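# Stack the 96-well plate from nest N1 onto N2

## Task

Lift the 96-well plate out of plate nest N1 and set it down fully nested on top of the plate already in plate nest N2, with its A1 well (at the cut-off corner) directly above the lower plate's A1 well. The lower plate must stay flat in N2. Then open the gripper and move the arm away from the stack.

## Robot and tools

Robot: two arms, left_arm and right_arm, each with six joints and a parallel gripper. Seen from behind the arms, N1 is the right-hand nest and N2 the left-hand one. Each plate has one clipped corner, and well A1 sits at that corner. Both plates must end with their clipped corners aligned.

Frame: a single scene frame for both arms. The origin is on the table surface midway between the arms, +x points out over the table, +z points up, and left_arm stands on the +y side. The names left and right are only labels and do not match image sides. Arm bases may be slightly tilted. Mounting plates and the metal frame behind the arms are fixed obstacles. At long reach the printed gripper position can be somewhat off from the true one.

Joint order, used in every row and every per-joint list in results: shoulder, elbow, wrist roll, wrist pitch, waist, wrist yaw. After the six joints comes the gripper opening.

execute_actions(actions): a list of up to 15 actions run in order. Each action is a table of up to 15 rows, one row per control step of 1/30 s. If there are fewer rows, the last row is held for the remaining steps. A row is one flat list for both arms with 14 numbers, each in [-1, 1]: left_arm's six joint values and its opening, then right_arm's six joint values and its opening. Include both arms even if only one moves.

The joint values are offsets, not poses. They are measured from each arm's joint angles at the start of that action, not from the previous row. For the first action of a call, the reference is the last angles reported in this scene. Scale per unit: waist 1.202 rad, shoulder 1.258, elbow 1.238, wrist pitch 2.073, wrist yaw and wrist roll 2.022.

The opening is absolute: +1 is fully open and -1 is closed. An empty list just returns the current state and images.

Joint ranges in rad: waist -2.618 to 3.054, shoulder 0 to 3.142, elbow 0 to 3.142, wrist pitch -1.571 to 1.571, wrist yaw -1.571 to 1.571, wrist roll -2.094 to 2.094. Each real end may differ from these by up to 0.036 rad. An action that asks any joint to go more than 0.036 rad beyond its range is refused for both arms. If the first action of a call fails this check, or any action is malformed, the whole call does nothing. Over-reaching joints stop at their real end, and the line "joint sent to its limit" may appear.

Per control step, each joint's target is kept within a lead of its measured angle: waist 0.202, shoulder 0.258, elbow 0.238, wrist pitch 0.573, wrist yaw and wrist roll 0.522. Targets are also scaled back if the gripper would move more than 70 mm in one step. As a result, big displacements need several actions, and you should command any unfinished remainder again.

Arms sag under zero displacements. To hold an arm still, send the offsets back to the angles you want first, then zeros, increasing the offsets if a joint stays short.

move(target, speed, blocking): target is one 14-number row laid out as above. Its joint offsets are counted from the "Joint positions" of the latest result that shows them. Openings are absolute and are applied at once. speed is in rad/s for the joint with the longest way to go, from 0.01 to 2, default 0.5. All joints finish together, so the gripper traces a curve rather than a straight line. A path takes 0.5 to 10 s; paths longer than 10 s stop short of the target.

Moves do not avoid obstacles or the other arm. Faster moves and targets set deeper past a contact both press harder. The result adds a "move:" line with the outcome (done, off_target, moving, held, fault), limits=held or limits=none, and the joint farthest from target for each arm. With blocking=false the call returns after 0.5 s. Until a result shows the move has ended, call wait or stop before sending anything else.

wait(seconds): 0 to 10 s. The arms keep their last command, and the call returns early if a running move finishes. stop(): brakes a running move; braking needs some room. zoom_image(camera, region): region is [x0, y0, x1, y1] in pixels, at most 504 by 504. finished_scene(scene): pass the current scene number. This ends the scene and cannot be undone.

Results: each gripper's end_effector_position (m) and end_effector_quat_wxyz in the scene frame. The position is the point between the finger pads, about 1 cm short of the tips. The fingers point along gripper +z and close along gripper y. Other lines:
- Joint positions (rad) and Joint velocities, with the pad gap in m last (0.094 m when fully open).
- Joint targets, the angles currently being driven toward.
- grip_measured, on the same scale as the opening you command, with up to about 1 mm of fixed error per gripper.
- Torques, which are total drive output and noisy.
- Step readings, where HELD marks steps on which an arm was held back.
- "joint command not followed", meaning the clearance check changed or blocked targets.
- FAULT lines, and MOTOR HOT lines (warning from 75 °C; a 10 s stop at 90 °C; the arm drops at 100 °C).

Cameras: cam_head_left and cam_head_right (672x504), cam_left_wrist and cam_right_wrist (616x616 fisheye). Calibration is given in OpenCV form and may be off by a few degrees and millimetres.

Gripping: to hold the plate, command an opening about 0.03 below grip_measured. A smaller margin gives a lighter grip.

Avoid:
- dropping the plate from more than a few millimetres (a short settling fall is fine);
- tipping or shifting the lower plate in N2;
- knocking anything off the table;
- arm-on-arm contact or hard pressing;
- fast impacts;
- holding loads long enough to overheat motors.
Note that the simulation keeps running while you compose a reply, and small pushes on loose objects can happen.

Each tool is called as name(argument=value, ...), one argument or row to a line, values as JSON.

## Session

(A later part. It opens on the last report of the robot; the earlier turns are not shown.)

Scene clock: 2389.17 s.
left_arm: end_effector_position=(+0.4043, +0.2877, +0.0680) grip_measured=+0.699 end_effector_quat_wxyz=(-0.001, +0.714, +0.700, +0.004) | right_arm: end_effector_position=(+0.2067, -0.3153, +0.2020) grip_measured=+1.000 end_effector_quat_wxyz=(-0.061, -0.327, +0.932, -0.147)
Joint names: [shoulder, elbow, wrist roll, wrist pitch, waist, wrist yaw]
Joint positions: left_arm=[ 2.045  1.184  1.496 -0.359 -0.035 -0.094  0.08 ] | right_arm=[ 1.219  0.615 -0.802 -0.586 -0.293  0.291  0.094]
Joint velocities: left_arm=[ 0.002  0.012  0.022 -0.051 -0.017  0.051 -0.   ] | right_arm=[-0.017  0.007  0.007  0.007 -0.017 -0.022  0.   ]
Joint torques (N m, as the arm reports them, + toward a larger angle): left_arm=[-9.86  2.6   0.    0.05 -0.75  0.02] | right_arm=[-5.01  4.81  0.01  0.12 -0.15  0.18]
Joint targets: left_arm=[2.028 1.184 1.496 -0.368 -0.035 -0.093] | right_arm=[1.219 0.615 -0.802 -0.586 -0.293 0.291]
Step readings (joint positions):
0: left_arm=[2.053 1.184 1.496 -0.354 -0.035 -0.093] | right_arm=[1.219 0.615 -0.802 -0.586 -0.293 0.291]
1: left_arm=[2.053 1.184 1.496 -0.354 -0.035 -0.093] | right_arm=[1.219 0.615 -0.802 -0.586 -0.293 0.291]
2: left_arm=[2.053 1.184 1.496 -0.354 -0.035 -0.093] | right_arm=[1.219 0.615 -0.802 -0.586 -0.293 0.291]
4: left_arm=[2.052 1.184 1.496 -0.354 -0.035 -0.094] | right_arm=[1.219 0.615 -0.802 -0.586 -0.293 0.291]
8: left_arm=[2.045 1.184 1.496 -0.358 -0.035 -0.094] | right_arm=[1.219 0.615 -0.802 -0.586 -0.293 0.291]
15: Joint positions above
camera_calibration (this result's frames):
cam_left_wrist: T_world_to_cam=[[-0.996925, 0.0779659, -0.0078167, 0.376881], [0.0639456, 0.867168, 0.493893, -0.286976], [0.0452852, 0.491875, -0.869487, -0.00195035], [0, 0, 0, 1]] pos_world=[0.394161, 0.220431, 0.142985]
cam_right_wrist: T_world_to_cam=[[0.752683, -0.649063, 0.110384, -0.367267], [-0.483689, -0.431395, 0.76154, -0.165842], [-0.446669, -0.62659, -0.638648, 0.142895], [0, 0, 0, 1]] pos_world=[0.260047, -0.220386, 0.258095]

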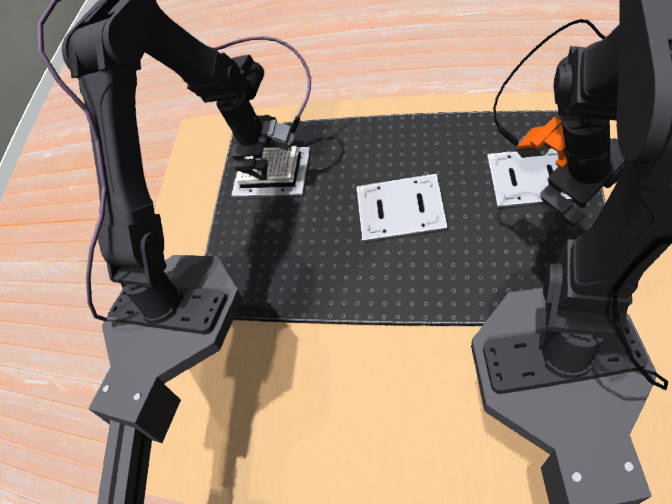

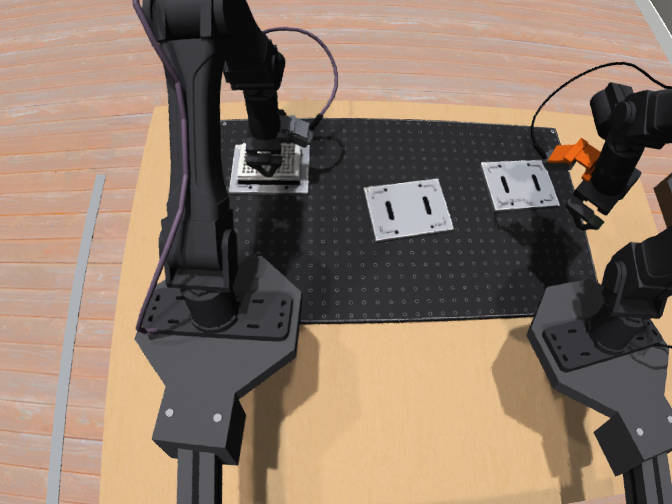

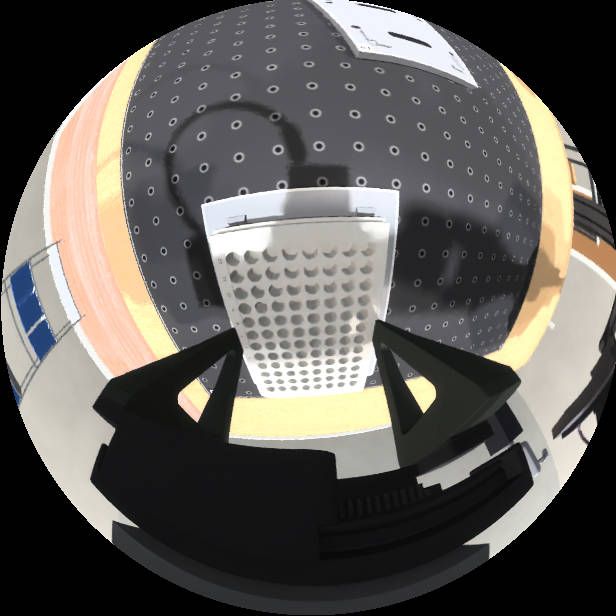

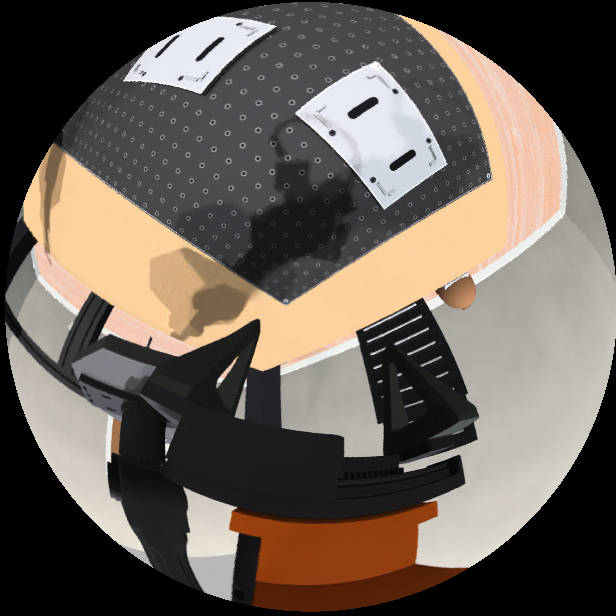

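execute_actions(
  actions=[],
)

zoom_image(
  camera="cam_left_wrist",
  region=[195, 195, 305, 245],
)

zoom_image(
  camera="cam_left_wrist",
  region=[300, 195, 410, 245],
)

Scene clock: 2398.47 s.
left_arm: end_effector_position=(+0.4043, +0.2877, +0.0680) grip_measured=+0.699 end_effector_quat_wxyz=(-0.001, +0.714, +0.700, +0.004) | right_arm: end_effector_position=(+0.2067, -0.3153, +0.2020) grip_measured=+1.000 end_effector_quat_wxyz=(-0.061, -0.327, +0.932, -0.147)
Joint names: [shoulder, elbow, wrist roll, wrist pitch, waist, wrist yaw]
Joint positions: left_arm=[ 2.045  1.184  1.496 -0.359 -0.035 -0.094  0.08 ] | right_arm=[ 1.219  0.615 -0.802 -0.586 -0.293  0.291  0.094]
Joint velocities: left_arm=[-0.012 -0.017  0.007 -0.007  0.007 -0.007  0.   ] | right_arm=[-0.012  0.002  0.037 -0.007  0.002 -0.066  0.   ]
Joint torques (N m, as the arm reports them, + toward a larger angle): left_arm=[-9.93  2.67  0.    0.05 -0.75  0.02] | right_arm=[-5.01  4.81  0.01  0.12 -0.16  0.18]
Joint targets: left_arm=[2.028 1.184 1.496 -0.368 -0.035 -0.093] | right_arm=[1.219 0.615 -0.802 -0.586 -0.293 0.291]
camera_calibration (this result's frames):
cam_left_wrist: T_world_to_cam=[[-0.996925, 0.0779659, -0.0078167, 0.376881], [0.0639456, 0.867168, 0.493893, -0.286976], [0.0452852, 0.491875, -0.869487, -0.00195035], [0, 0, 0, 1]] pos_world=[0.394161, 0.220431, 0.142985]
cam_right_wrist: T_world_to_cam=[[0.752683, -0.649063, 0.110384, -0.367267], [-0.483689, -0.431395, 0.76154, -0.165842], [-0.446669, -0.62659, -0.638648, 0.142895], [0, 0, 0, 1]] pos_world=[0.260047, -0.220386, 0.258095]

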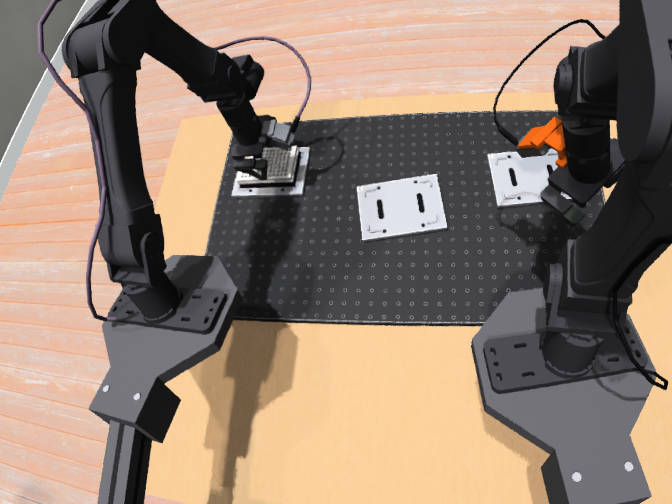

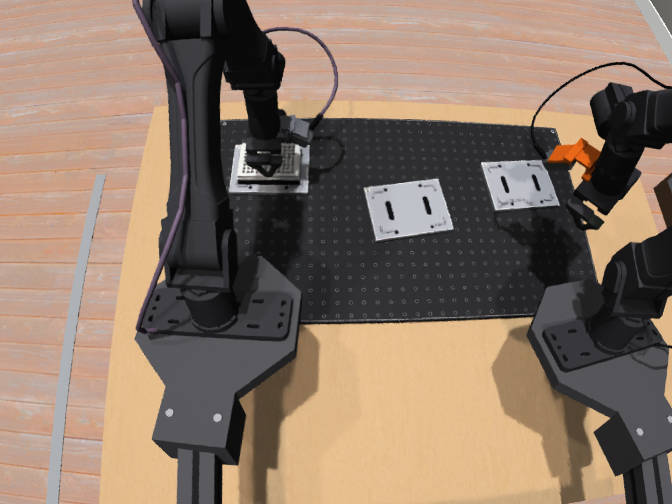

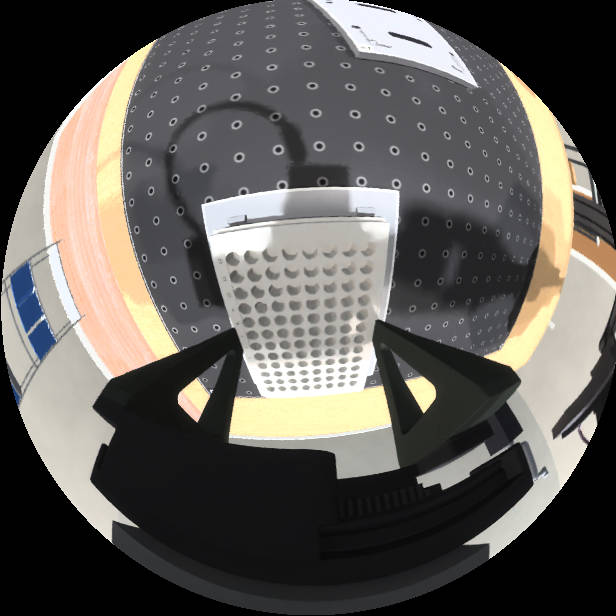

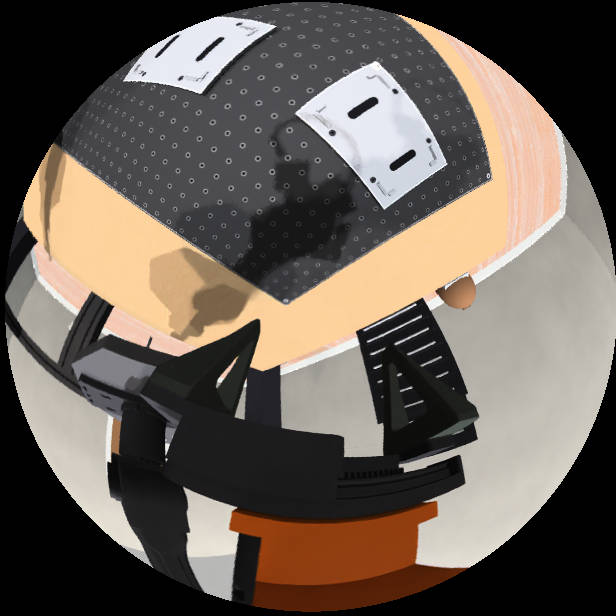

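Region (195, 195, 305, 245) of cam_left_wrist's 616x616 image, scaled by 4.582, with more detail than that image has; it fills the top 229 rows of this view, and the rest is white.

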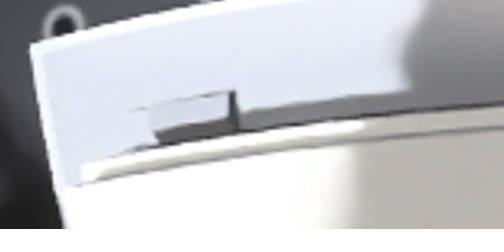

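Region (300, 195, 410, 245) of cam_left_wrist's 616x616 image, scaled by 4.582, with more detail than that image has; it fills the top 229 rows of this view, and the rest is white.

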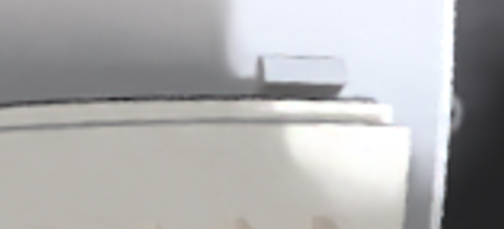

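execute_actions(
  actions=[
    [[0,0,0,0,-0.008,0,0.68,0,0,0,0,0,0,1],[0,0,0,0,-0.010,0,0.68,0,0,0,0,0,0,1],[0,0,0,0,-0.011,0,0.68,0,0,0,0,0,0,1],[0,0,0,0,-0.012,0,0.68,0,0,0,0,0,0,1],[0,0,0,0,-0.013,0,0.68,0,0,0,0,0,0,1],[0,0,0,0,-0.014,0,0.68,0,0,0,0,0,0,1],[0,0,0,0,-0.015,0,0.68,0,0,0,0,0,0,1],[0,0,0,0,-0.016,0,0.68,0,0,0,0,0,0,1],[0,0,0,0,-0.017,0,0.68,0,0,0,0,0,0,1],[0,0,0,0,-0.018,0,0.68,0,0,0,0,0,0,1],[0,0,0,0,-0.018,0,0.68,0,0,0,0,0,0,1]],
  ],
)

Scene clock: 2415.17 s.
left_arm: end_effector_position=(+0.4041, +0.2830, +0.0684) grip_measured=+0.699 end_effector_quat_wxyz=(+0.000, +0.718, +0.696, +0.003) | right_arm: end_effector_position=(+0.2067, -0.3153, +0.2020) grip_measured=+1.000 end_effector_quat_wxyz=(-0.061, -0.327, +0.932, -0.147)
Joint names: [shoulder, elbow, wrist roll, wrist pitch, waist, wrist yaw]
Joint positions: left_arm=[ 2.045  1.184  1.496 -0.359 -0.046 -0.094  0.08 ] | right_arm=[ 1.219  0.615 -0.802 -0.586 -0.293  0.291  0.094]
Joint velocities: left_arm=[-0.002 -0.012 -0.051  0.007  0.007  0.007 -0.   ] | right_arm=[ 0.002 -0.017 -0.051 -0.007 -0.012 -0.007  0.   ]
Joint torques (N m, as the arm reports them, + toward a larger angle): left_arm=[-8.8   2.68  0.    0.14 -1.37  0.02] | right_arm=[-5.01  4.83  0.01  0.13 -0.16  0.18]
Joint targets: left_arm=[2.045 1.184 1.496 -0.359 -0.057 -0.094] | right_arm=[1.219 0.615 -0.802 -0.586 -0.293 0.291]
Step readings (joint positions):
0: left_arm=[2.045 1.184 1.496 -0.359 -0.035 -0.094] | right_arm=[1.219 0.615 -0.802 -0.586 -0.293 0.291]
1: left_arm=[2.045 1.184 1.496 -0.359 -0.035 -0.094] | right_arm=[1.219 0.615 -0.802 -0.586 -0.293 0.291]
2: left_arm=[2.045 1.184 1.496 -0.359 -0.035 -0.094] | right_arm=[1.219 0.615 -0.802 -0.586 -0.293 0.291]
4: left_arm=[2.045 1.184 1.496 -0.359 -0.035 -0.094] | right_arm=[1.219 0.615 -0.802 -0.586 -0.293 0.291]
8: left_arm=[2.045 1.184 1.496 -0.359 -0.038 -0.094] | right_arm=[1.219 0.615 -0.802 -0.586 -0.293 0.291]
15: Joint positions above
camera_calibration (this result's frames):
cam_left_wrist: T_world_to_cam=[[-0.99606, 0.0882608, -0.00867763, 0.37376], [0.0726511, 0.868165, 0.490929, -0.286673], [0.0508634, 0.488364, -0.871156, -0.000474781], [0, 0, 0, 1]] pos_world=[0.393138, 0.216123, 0.143566]
cam_right_wrist: T_world_to_cam=[[0.752683, -0.649063, 0.110384, -0.367267], [-0.483689, -0.431395, 0.76154, -0.165842], [-0.446669, -0.62659, -0.638648, 0.142895], [0, 0, 0, 1]] pos_world=[0.260047, -0.220386, 0.258095]

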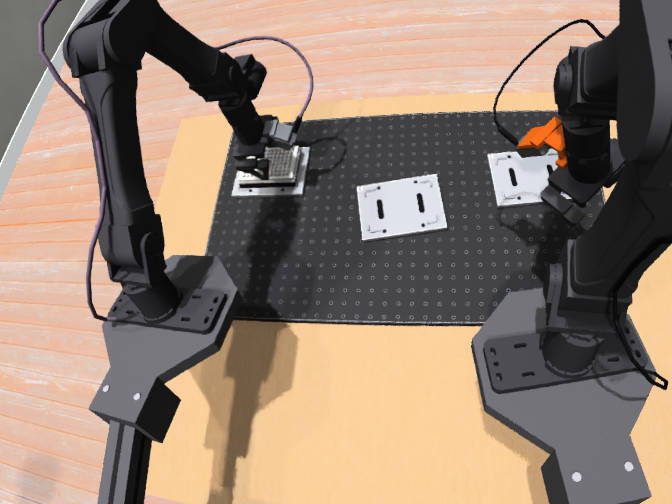

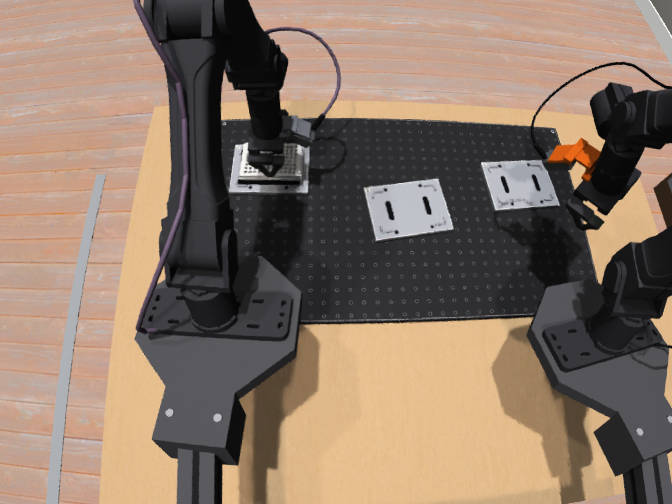

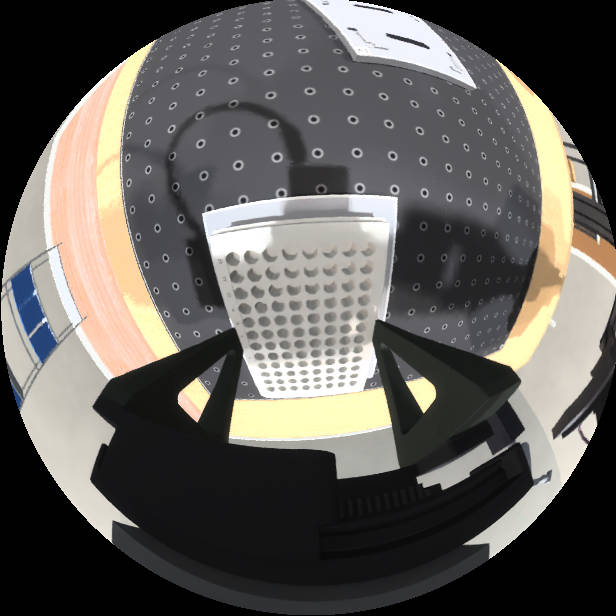

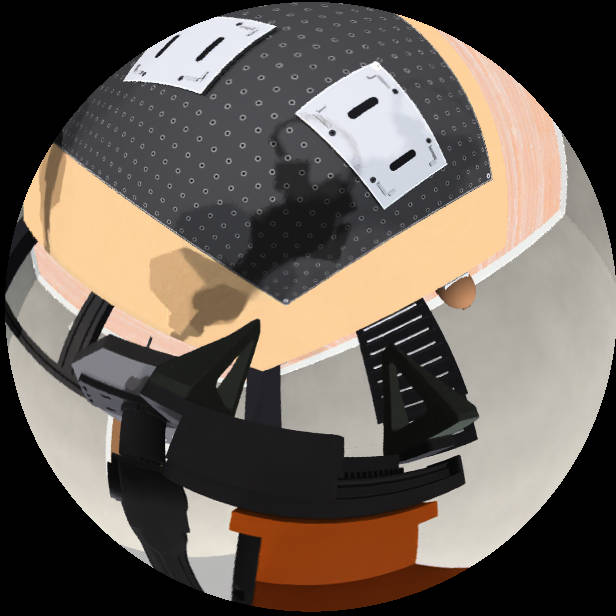

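execute_actions(
  actions=[
    [[0.008,0,0,0.002,0,0,0.68,0,0,0,0,0,0,1],[0.010,0,0,0.003,0,0,0.68,0,0,0,0,0,0,1],[0.012,0,0,0.004,0,0,0.68,0,0,0,0,0,0,1],[0.014,0,0,0.005,0,0,0.68,0,0,0,0,0,0,1],[0.015,0,0,0.0055,0,0,0.68,0,0,0,0,0,0,1],[0.016,0,0,0.0055,0,0,0.68,0,0,0,0,0,0,1],[0.016,0,0,0.0055,0,0,0.68,0,0,0,0,0,0,1],[0.017,0,0,0.0055,0,0,0.68,0,0,0,0,0,0,1],[0.017,0,0,0.0055,0,0,0.68,0,0,0,0,0,0,1],[0.018,0,0,0.0055,0,0,0.68,0,0,0,0,0,0,1],[0.018,0,0,0.0055,0,0,0.68,0,0,0,0,0,0,1],[0.019,0,0,0.0055,0,0,0.68,0,0,0,0,0,0,1],[0.019,0,0,0.0055,0,0,0.68,0,0,0,0,0,0,1],[0.020,0,0,0.0055,0,0,0.68,0,0,0,0,0,0,1],[0.020,0,0,0.0055,0,0,0.68,0,0,0,0,0,0,1]],
  ],
)

Scene clock: 2421.90 s.
left_arm: end_effector_position=(+0.4031, +0.2830, +0.0657) grip_measured=+0.699 end_effector_quat_wxyz=(-0.001, +0.718, +0.696, +0.002) | right_arm: end_effector_position=(+0.2067, -0.3153, +0.2020) grip_measured=+1.000 end_effector_quat_wxyz=(-0.061, -0.327, +0.932, -0.147)
Joint names: [shoulder, elbow, wrist roll, wrist pitch, waist, wrist yaw]
Joint positions: left_arm=[ 2.053  1.184  1.496 -0.354 -0.046 -0.095  0.08 ] | right_arm=[ 1.219  0.615 -0.802 -0.586 -0.293  0.291  0.094]
Joint velocities: left_arm=[-0.002 -0.027  0.007 -0.037 -0.002  0.051  0.   ] | right_arm=[-0.012 -0.017 -0.095  0.037  0.012 -0.022  0.   ]
Joint torques (N m, as the arm reports them, + toward a larger angle): left_arm=[-7.65  2.69  0.    0.2  -0.71  0.  ] | right_arm=[-5.03  4.82  0.02  0.12 -0.15  0.18]
Joint targets: left_arm=[2.070 1.184 1.496 -0.348 -0.046 -0.094] | right_arm=[1.219 0.615 -0.802 -0.586 -0.293 0.291]
Step readings (joint positions):
0: left_arm=[2.045 1.184 1.496 -0.359 -0.046 -0.094] | right_arm=[1.219 0.615 -0.802 -0.586 -0.293 0.291]
1: left_arm=[2.045 1.184 1.496 -0.359 -0.046 -0.094] | right_arm=[1.219 0.615 -0.802 -0.586 -0.293 0.291]
2: left_arm=[2.045 1.184 1.496 -0.359 -0.046 -0.094] | right_arm=[1.219 0.615 -0.802 -0.586 -0.293 0.291]
4: left_arm=[2.047 1.184 1.496 -0.356 -0.046 -0.094] | right_arm=[1.219 0.615 -0.802 -0.586 -0.293 0.291]
8: left_arm=[2.053 1.184 1.496 -0.354 -0.046 -0.095] | right_arm=[1.219 0.615 -0.802 -0.586 -0.293 0.291]
15: Joint positions above
camera_calibration (this result's frames):
cam_left_wrist: T_world_to_cam=[[-0.996058, 0.0885047, -0.00602498, 0.372594], [0.0741386, 0.867824, 0.49131, -0.285749], [0.0487119, 0.488927, -0.870964, -0.00203044], [0, 0, 0, 1]] pos_world=[0.392409, 0.215996, 0.140868]
cam_right_wrist: T_world_to_cam=[[0.752683, -0.649063, 0.110384, -0.367267], [-0.483689, -0.431395, 0.76154, -0.165842], [-0.446669, -0.62659, -0.638648, 0.142895], [0, 0, 0, 1]] pos_world=[0.260047, -0.220386, 0.258095]

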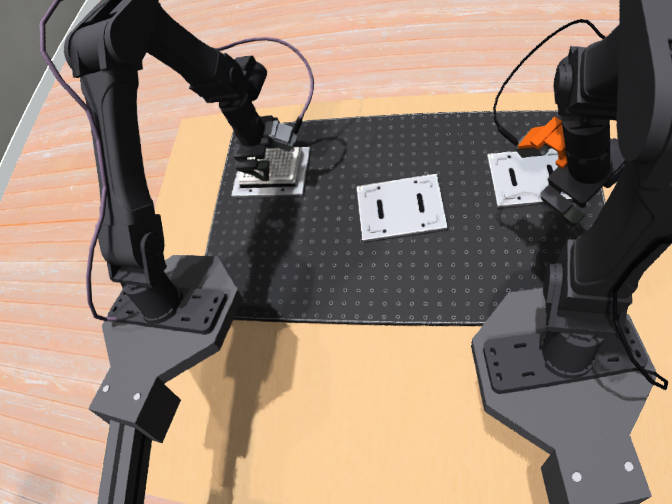

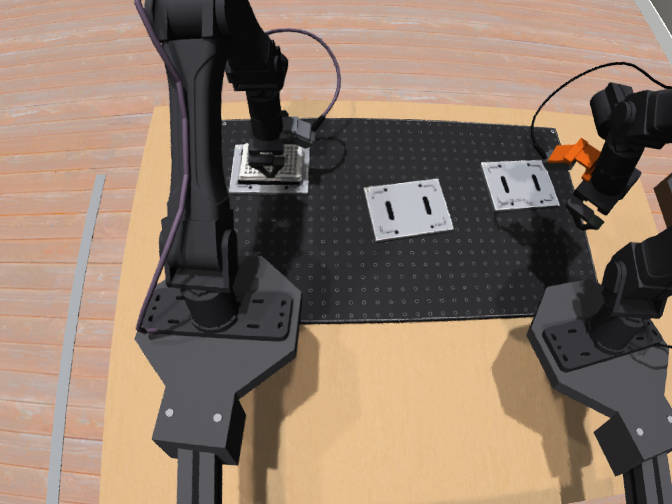

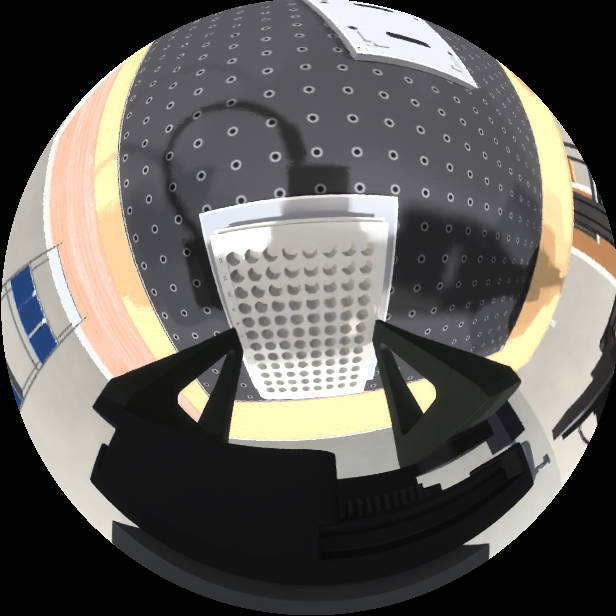

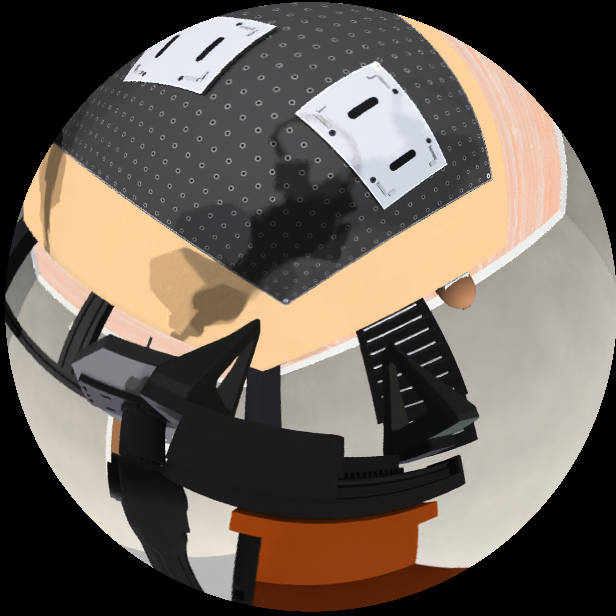

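execute_actions(
  actions=[
    [[0.012,0,0,0.003,0,0,0.68,0,0,0,0,0,0,1],[0.013,0,0,0.004,0,0,0.68,0,0,0,0,0,0,1],[0.014,0,0,0.005,0,0,0.68,0,0,0,0,0,0,1],[0.015,0,0,0.0055,0,0,0.68,0,0,0,0,0,0,1],[0.016,0,0,0.0055,0,0,0.68,0,0,0,0,0,0,1],[0.017,0,0,0.0055,0,0,0.68,0,0,0,0,0,0,1],[0.018,0,0,0.0055,0,0,0.68,0,0,0,0,0,0,1],[0.019,0,0,0.0055,0,0,0.68,0,0,0,0,0,0,1],[0.020,0,0,0.0055,0,0,0.68,0,0,0,0,0,0,1],[0.021,0,0,0.0055,0,0,0.68,0,0,0,0,0,0,1],[0.021,0,0,0.0055,0,0,0.68,0,0,0,0,0,0,1],[0.021,0,0,0.0055,0,0,0.68,0,0,0,0,0,0,1],[0.021,0,0,0.0055,0,0,0.68,0,0,0,0,0,0,1],[0.021,0,0,0.0055,0,0,0.68,0,0,0,0,0,0,1],[0.021,0,0,0.0055,0,0,0.68,0,0,0,0,0,0,1]],
  ],
)

Scene clock: 2431.27 s.
left_arm: end_effector_position=(+0.4031, +0.2830, +0.0657) grip_measured=+0.699 end_effector_quat_wxyz=(-0.001, +0.718, +0.696, +0.002) | right_arm: end_effector_position=(+0.2067, -0.3153, +0.2020) grip_measured=+1.000 end_effector_quat_wxyz=(-0.061, -0.327, +0.932, -0.147)
Joint names: [shoulder, elbow, wrist roll, wrist pitch, waist, wrist yaw]
Joint positions: left_arm=[ 2.053  1.184  1.496 -0.354 -0.046 -0.095  0.08 ] | right_arm=[ 1.219  0.615 -0.802 -0.586 -0.293  0.291  0.094]
Joint velocities: left_arm=[-0.002 -0.007 -0.037 -0.037 -0.012 -0.022 -0.001] | right_arm=[-0.027  0.002  0.007 -0.022 -0.002  0.066  0.   ]
Joint torques (N m, as the arm reports them, + toward a larger angle): left_arm=[-7.02  2.64  0.    0.25 -0.78  0.01] | right_arm=[-5.03  4.79  0.01  0.13 -0.15  0.17]
Joint targets: left_arm=[2.079 1.184 1.496 -0.343 -0.046 -0.095] | right_arm=[1.219 0.615 -0.802 -0.586 -0.293 0.291]
Step readings (joint positions):
0: left_arm=[2.053 1.184 1.496 -0.354 -0.046 -0.095] | right_arm=[1.219 0.615 -0.802 -0.586 -0.293 0.291]
1: left_arm=[2.053 1.184 1.496 -0.354 -0.046 -0.095] | right_arm=[1.219 0.615 -0.802 -0.586 -0.293 0.291]
2: left_arm=[2.053 1.184 1.496 -0.354 -0.046 -0.095] | right_arm=[1.219 0.615 -0.802 -0.586 -0.293 0.291]
4: left_arm=[2.053 1.184 1.496 -0.354 -0.046 -0.095] | right_arm=[1.219 0.615 -0.802 -0.586 -0.293 0.291]
8: left_arm=[2.053 1.184 1.496 -0.354 -0.046 -0.095] | right_arm=[1.219 0.615 -0.802 -0.586 -0.293 0.291]
15: Joint positions above
camera_calibration (this result's frames):
cam_left_wrist: T_world_to_cam=[[-0.996058, 0.0885047, -0.00602498, 0.372594], [0.0741386, 0.867824, 0.49131, -0.285749], [0.0487119, 0.488927, -0.870964, -0.00203044], [0, 0, 0, 1]] pos_world=[0.392409, 0.215996, 0.140868]
cam_right_wrist: T_world_to_cam=[[0.752683, -0.649063, 0.110384, -0.367267], [-0.483689, -0.431395, 0.76154, -0.165842], [-0.446669, -0.62659, -0.638648, 0.142895], [0, 0, 0, 1]] pos_world=[0.260047, -0.220386, 0.258095]

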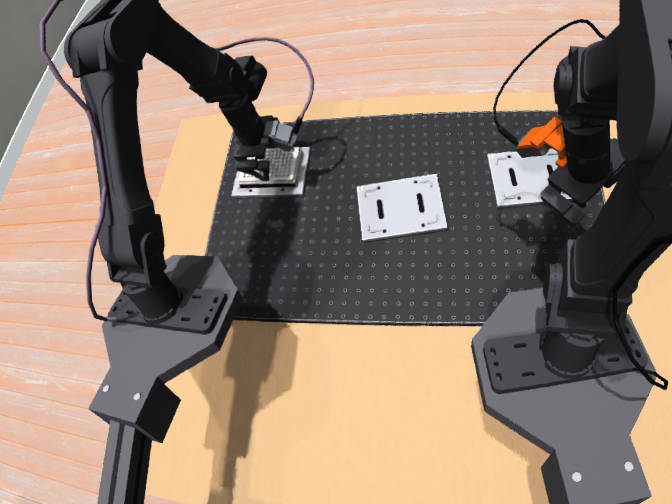

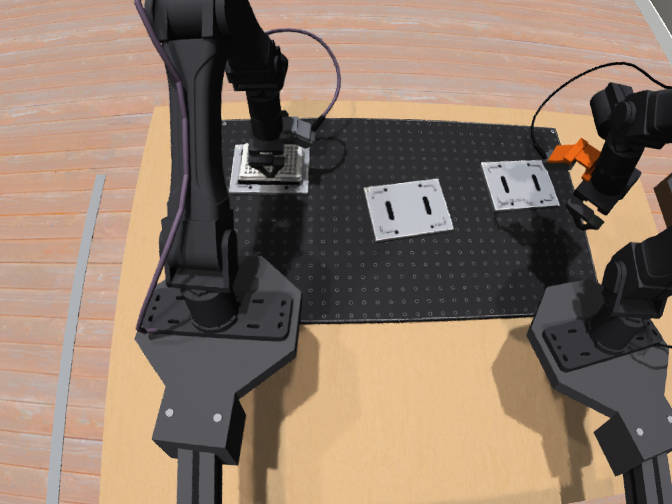

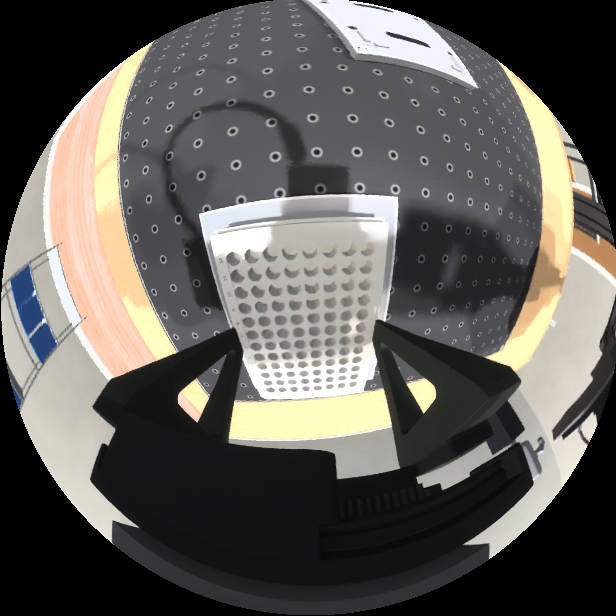

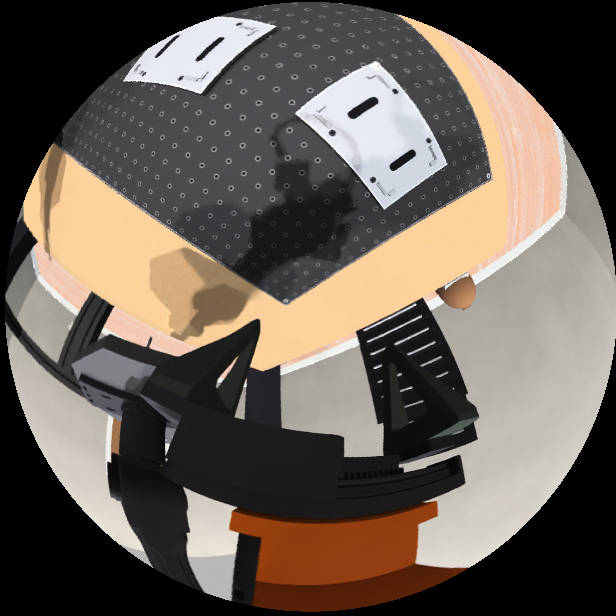

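execute_actions(
  actions=[
    [[0.021,0,0,0.0055,0.004,0,0.68,0,0,0,0,0,0,1],[0.021,0,0,0.0055,0.006,0,0.68,0,0,0,0,0,0,1],[0.021,0,0,0.0055,0.007,0,0.68,0,0,0,0,0,0,1],[0.021,0,0,0.0055,0.008,0,0.68,0,0,0,0,0,0,1],[0.021,0,0,0.0055,0.009,0,0.68,0,0,0,0,0,0,1],[0.021,0,0,0.0055,0.0095,0,0.68,0,0,0,0,0,0,1],[0.021,0,0,0.0055,0.010,0,0.68,0,0,0,0,0,0,1],[0.021,0,0,0.0055,0.0105,0,0.68,0,0,0,0,0,0,1],[0.021,0,0,0.0055,0.011,0,0.68,0,0,0,0,0,0,1],[0.021,0,0,0.0055,0.0115,0,0.68,0,0,0,0,0,0,1],[0.021,0,0,0.0055,0.012,0,0.68,0,0,0,0,0,0,1],[0.021,0,0,0.0055,0.0125,0,0.68,0,0,0,0,0,0,1],[0.021,0,0,0.0055,0.013,0,0.68,0,0,0,0,0,0,1],[0.021,0,0,0.0055,0.0135,0,0.68,0,0,0,0,0,0,1],[0.021,0,0,0.0055,0.014,0,0.68,0,0,0,0,0,0,1]],
  ],
)

Scene clock: 2462.57 s.
left_arm: end_effector_position=(+0.4032, +0.2834, +0.0656) grip_measured=+0.699 end_effector_quat_wxyz=(-0.001, +0.717, +0.697, +0.001) | right_arm: end_effector_position=(+0.2067, -0.3153, +0.2020) grip_measured=+1.000 end_effector_quat_wxyz=(-0.061, -0.327, +0.932, -0.147)
Joint names: [shoulder, elbow, wrist roll, wrist pitch, waist, wrist yaw]
Joint positions: left_arm=[ 2.053  1.184  1.496 -0.354 -0.044 -0.093  0.08 ] | right_arm=[ 1.219  0.615 -0.802 -0.586 -0.293  0.291  0.094]
Joint velocities: left_arm=[ 0.002 -0.012 -0.066  0.037  0.002 -0.007 -0.   ] | right_arm=[ 0.017 -0.002  0.007  0.022 -0.002 -0.037  0.   ]
Joint torques (N m, as the arm reports them, + toward a larger angle): left_arm=[-6.96  2.64  0.    0.25  0.06 -0.03] | right_arm=[-5.04  4.8   0.01  0.13 -0.11  0.17]
Joint targets: left_arm=[2.079 1.184 1.496 -0.342 -0.030 -0.095] | right_arm=[1.219 0.615 -0.802 -0.586 -0.293 0.291]
Step readings (joint positions):
0: left_arm=[2.053 1.184 1.496 -0.354 -0.046 -0.095] | right_arm=[1.219 0.615 -0.802 -0.586 -0.293 0.291]
1: left_arm=[2.053 1.184 1.496 -0.354 -0.046 -0.095] | right_arm=[1.219 0.615 -0.802 -0.586 -0.293 0.291]
2: left_arm=[2.053 1.184 1.496 -0.354 -0.046 -0.095] | right_arm=[1.219 0.615 -0.802 -0.586 -0.293 0.291]
4: left_arm=[2.053 1.184 1.496 -0.354 -0.046 -0.095] | right_arm=[1.219 0.615 -0.802 -0.586 -0.293 0.291]
8: left_arm=[2.053 1.184 1.496 -0.354 -0.046 -0.095] | right_arm=[1.219 0.615 -0.802 -0.586 -0.293 0.291]
15: Joint positions above
camera_calibration (this result's frames):
cam_left_wrist: T_world_to_cam=[[-0.996216, 0.0867193, -0.00584293, 0.373127], [0.0727319, 0.868561, 0.490217, -0.285706], [0.0475862, 0.487937, -0.871581, -0.00154644], [0, 0, 0, 1]] pos_world=[0.392569, 0.21655, 0.14089]
cam_right_wrist: T_world_to_cam=[[0.752683, -0.649063, 0.110384, -0.367267], [-0.483689, -0.431395, 0.76154, -0.165842], [-0.446669, -0.62659, -0.638648, 0.142895], [0, 0, 0, 1]] pos_world=[0.260047, -0.220386, 0.258095]

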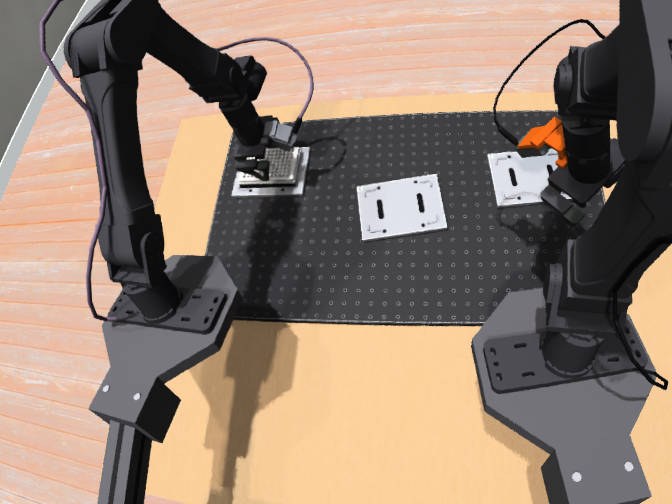

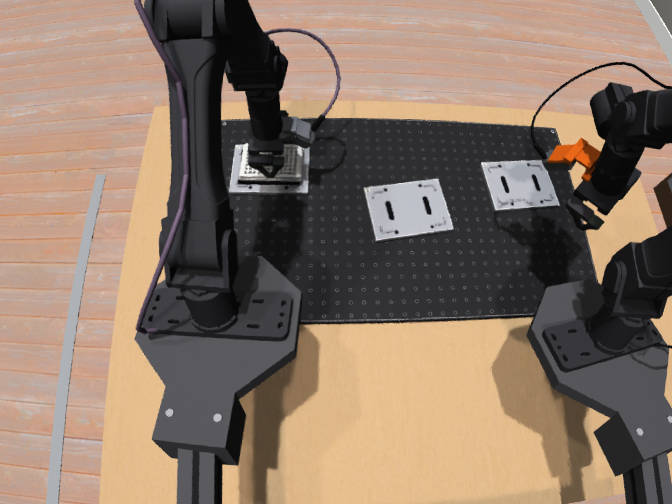

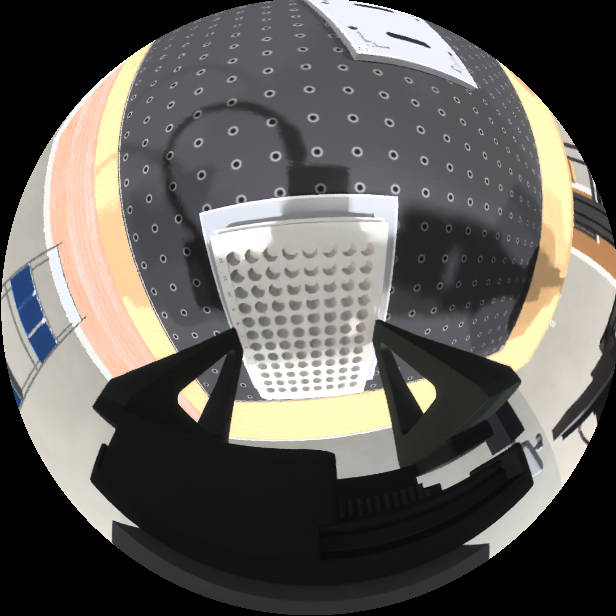

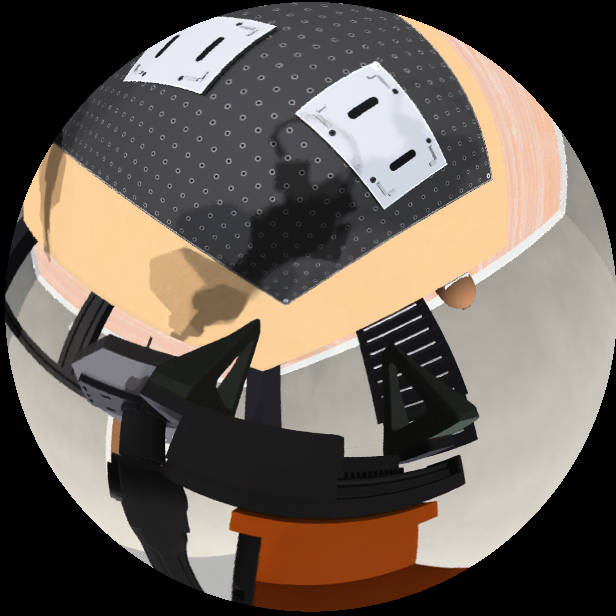

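execute_actions(
  actions=[
    [[0.010,0,0,0.003,0.010,0,0.68,0,0,0,0,0,0,1],[0,0,0,0,0.005,0,0.68,0,0,0,0,0,0,1],[-0.010,0,0,0,0,-0.001,0.68,0,0,0,0,0,0,1],[-0.020,0,0,0,0,-0.002,0.68,0,0,0,0,0,0,1],[-0.024,0,0,0,0,-0.003,0.68,0,0,0,0,0,0,1],[-0.024,0,0,0,0,-0.0035,0.68,0,0,0,0,0,0,1],[-0.024,0,0,0,0,-0.004,0.68,0,0,0,0,0,0,1],[-0.024,0,0,0,0,-0.004,0.68,0,0,0,0,0,0,1],[-0.024,0,0,0,0,-0.004,0.68,0,0,0,0,0,0,1],[-0.024,0,0,0,0,-0.004,0.68,0,0,0,0,0,0,1]],
  ],
)

Scene clock: 2480.70 s.
left_arm: end_effector_position=(+0.4038, +0.2850, +0.0662) grip_measured=+0.699 end_effector_quat_wxyz=(-0.002, +0.717, +0.697, +0.004) | right_arm: end_effector_position=(+0.2067, -0.3153, +0.2020) grip_measured=+1.000 end_effector_quat_wxyz=(-0.061, -0.327, +0.932, -0.147)
Joint names: [shoulder, elbow, wrist roll, wrist pitch, waist, wrist yaw]
Joint positions: left_arm=[ 2.051  1.184  1.496 -0.354 -0.043 -0.098  0.08 ] | right_arm=[ 1.219  0.615 -0.802 -0.586 -0.293  0.291  0.094]
Joint velocities: left_arm=[-0.007 -0.022  0.022 -0.066 -0.002  0.037  0.   ] | right_arm=[-0.027  0.007 -0.037  0.037 -0.012  0.037  0.   ]
Joint torques (N m, as the arm reports them, + toward a larger angle): left_arm=[-10.74   2.65   0.     0.14  -0.78   0.  ] | right_arm=[-5.02  4.82  0.01  0.11 -0.16  0.18]
Joint targets: left_arm=[2.023 1.184 1.496 -0.354 -0.044 -0.101] | right_arm=[1.219 0.615 -0.802 -0.586 -0.293 0.291]
Step readings (joint positions):
0: left_arm=[2.053 1.184 1.496 -0.354 -0.043 -0.092] | right_arm=[1.219 0.615 -0.802 -0.586 -0.293 0.291]
1: left_arm=[2.053 1.184 1.496 -0.354 -0.043 -0.092] | right_arm=[1.219 0.615 -0.802 -0.586 -0.293 0.291]
2: left_arm=[2.053 1.184 1.496 -0.354 -0.043 -0.092] | right_arm=[1.219 0.615 -0.802 -0.586 -0.293 0.291]
4: left_arm=[2.052 1.184 1.496 -0.354 -0.043 -0.092] | right_arm=[1.219 0.615 -0.802 -0.586 -0.293 0.291]
8: left_arm=[2.051 1.184 1.496 -0.354 -0.043 -0.096] | right_arm=[1.219 0.615 -0.802 -0.586 -0.293 0.291]
15: Joint positions above
camera_calibration (this result's frames):
cam_left_wrist: T_world_to_cam=[[-0.996307, 0.0855129, -0.00774801, 0.374174], [0.0704535, 0.865745, 0.495501, -0.28599], [0.0490795, 0.493125, -0.868573, -0.00406511], [0, 0, 0, 1]] pos_world=[0.39314, 0.217602, 0.141077]
cam_right_wrist: T_world_to_cam=[[0.752683, -0.649063, 0.110384, -0.367267], [-0.483689, -0.431395, 0.76154, -0.165842], [-0.446669, -0.62659, -0.638648, 0.142895], [0, 0, 0, 1]] pos_world=[0.260047, -0.220386, 0.258095]

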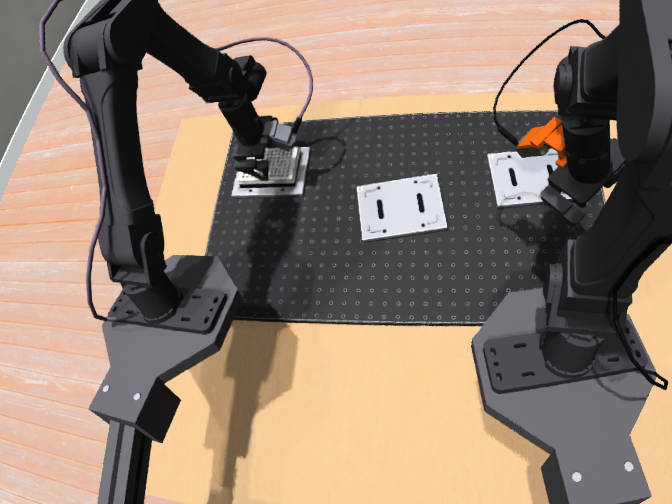

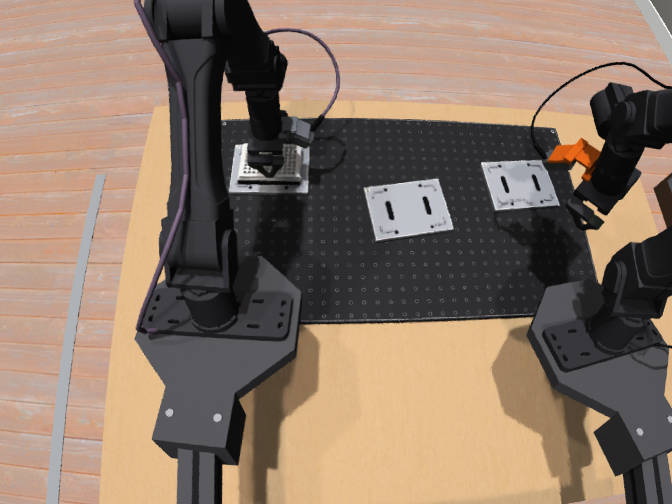

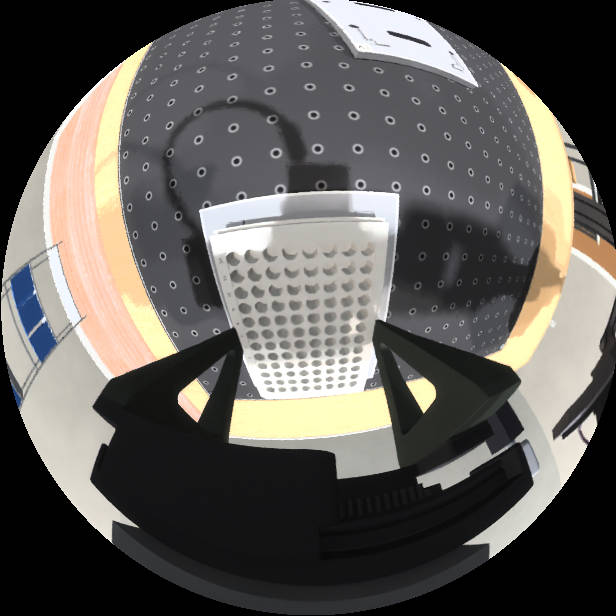

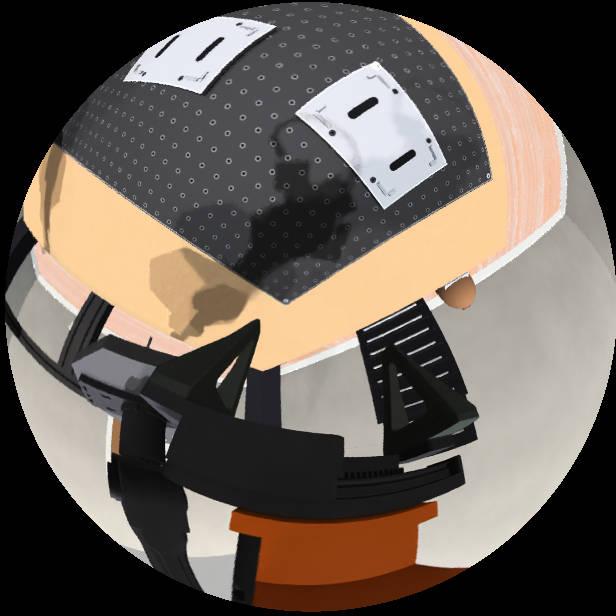

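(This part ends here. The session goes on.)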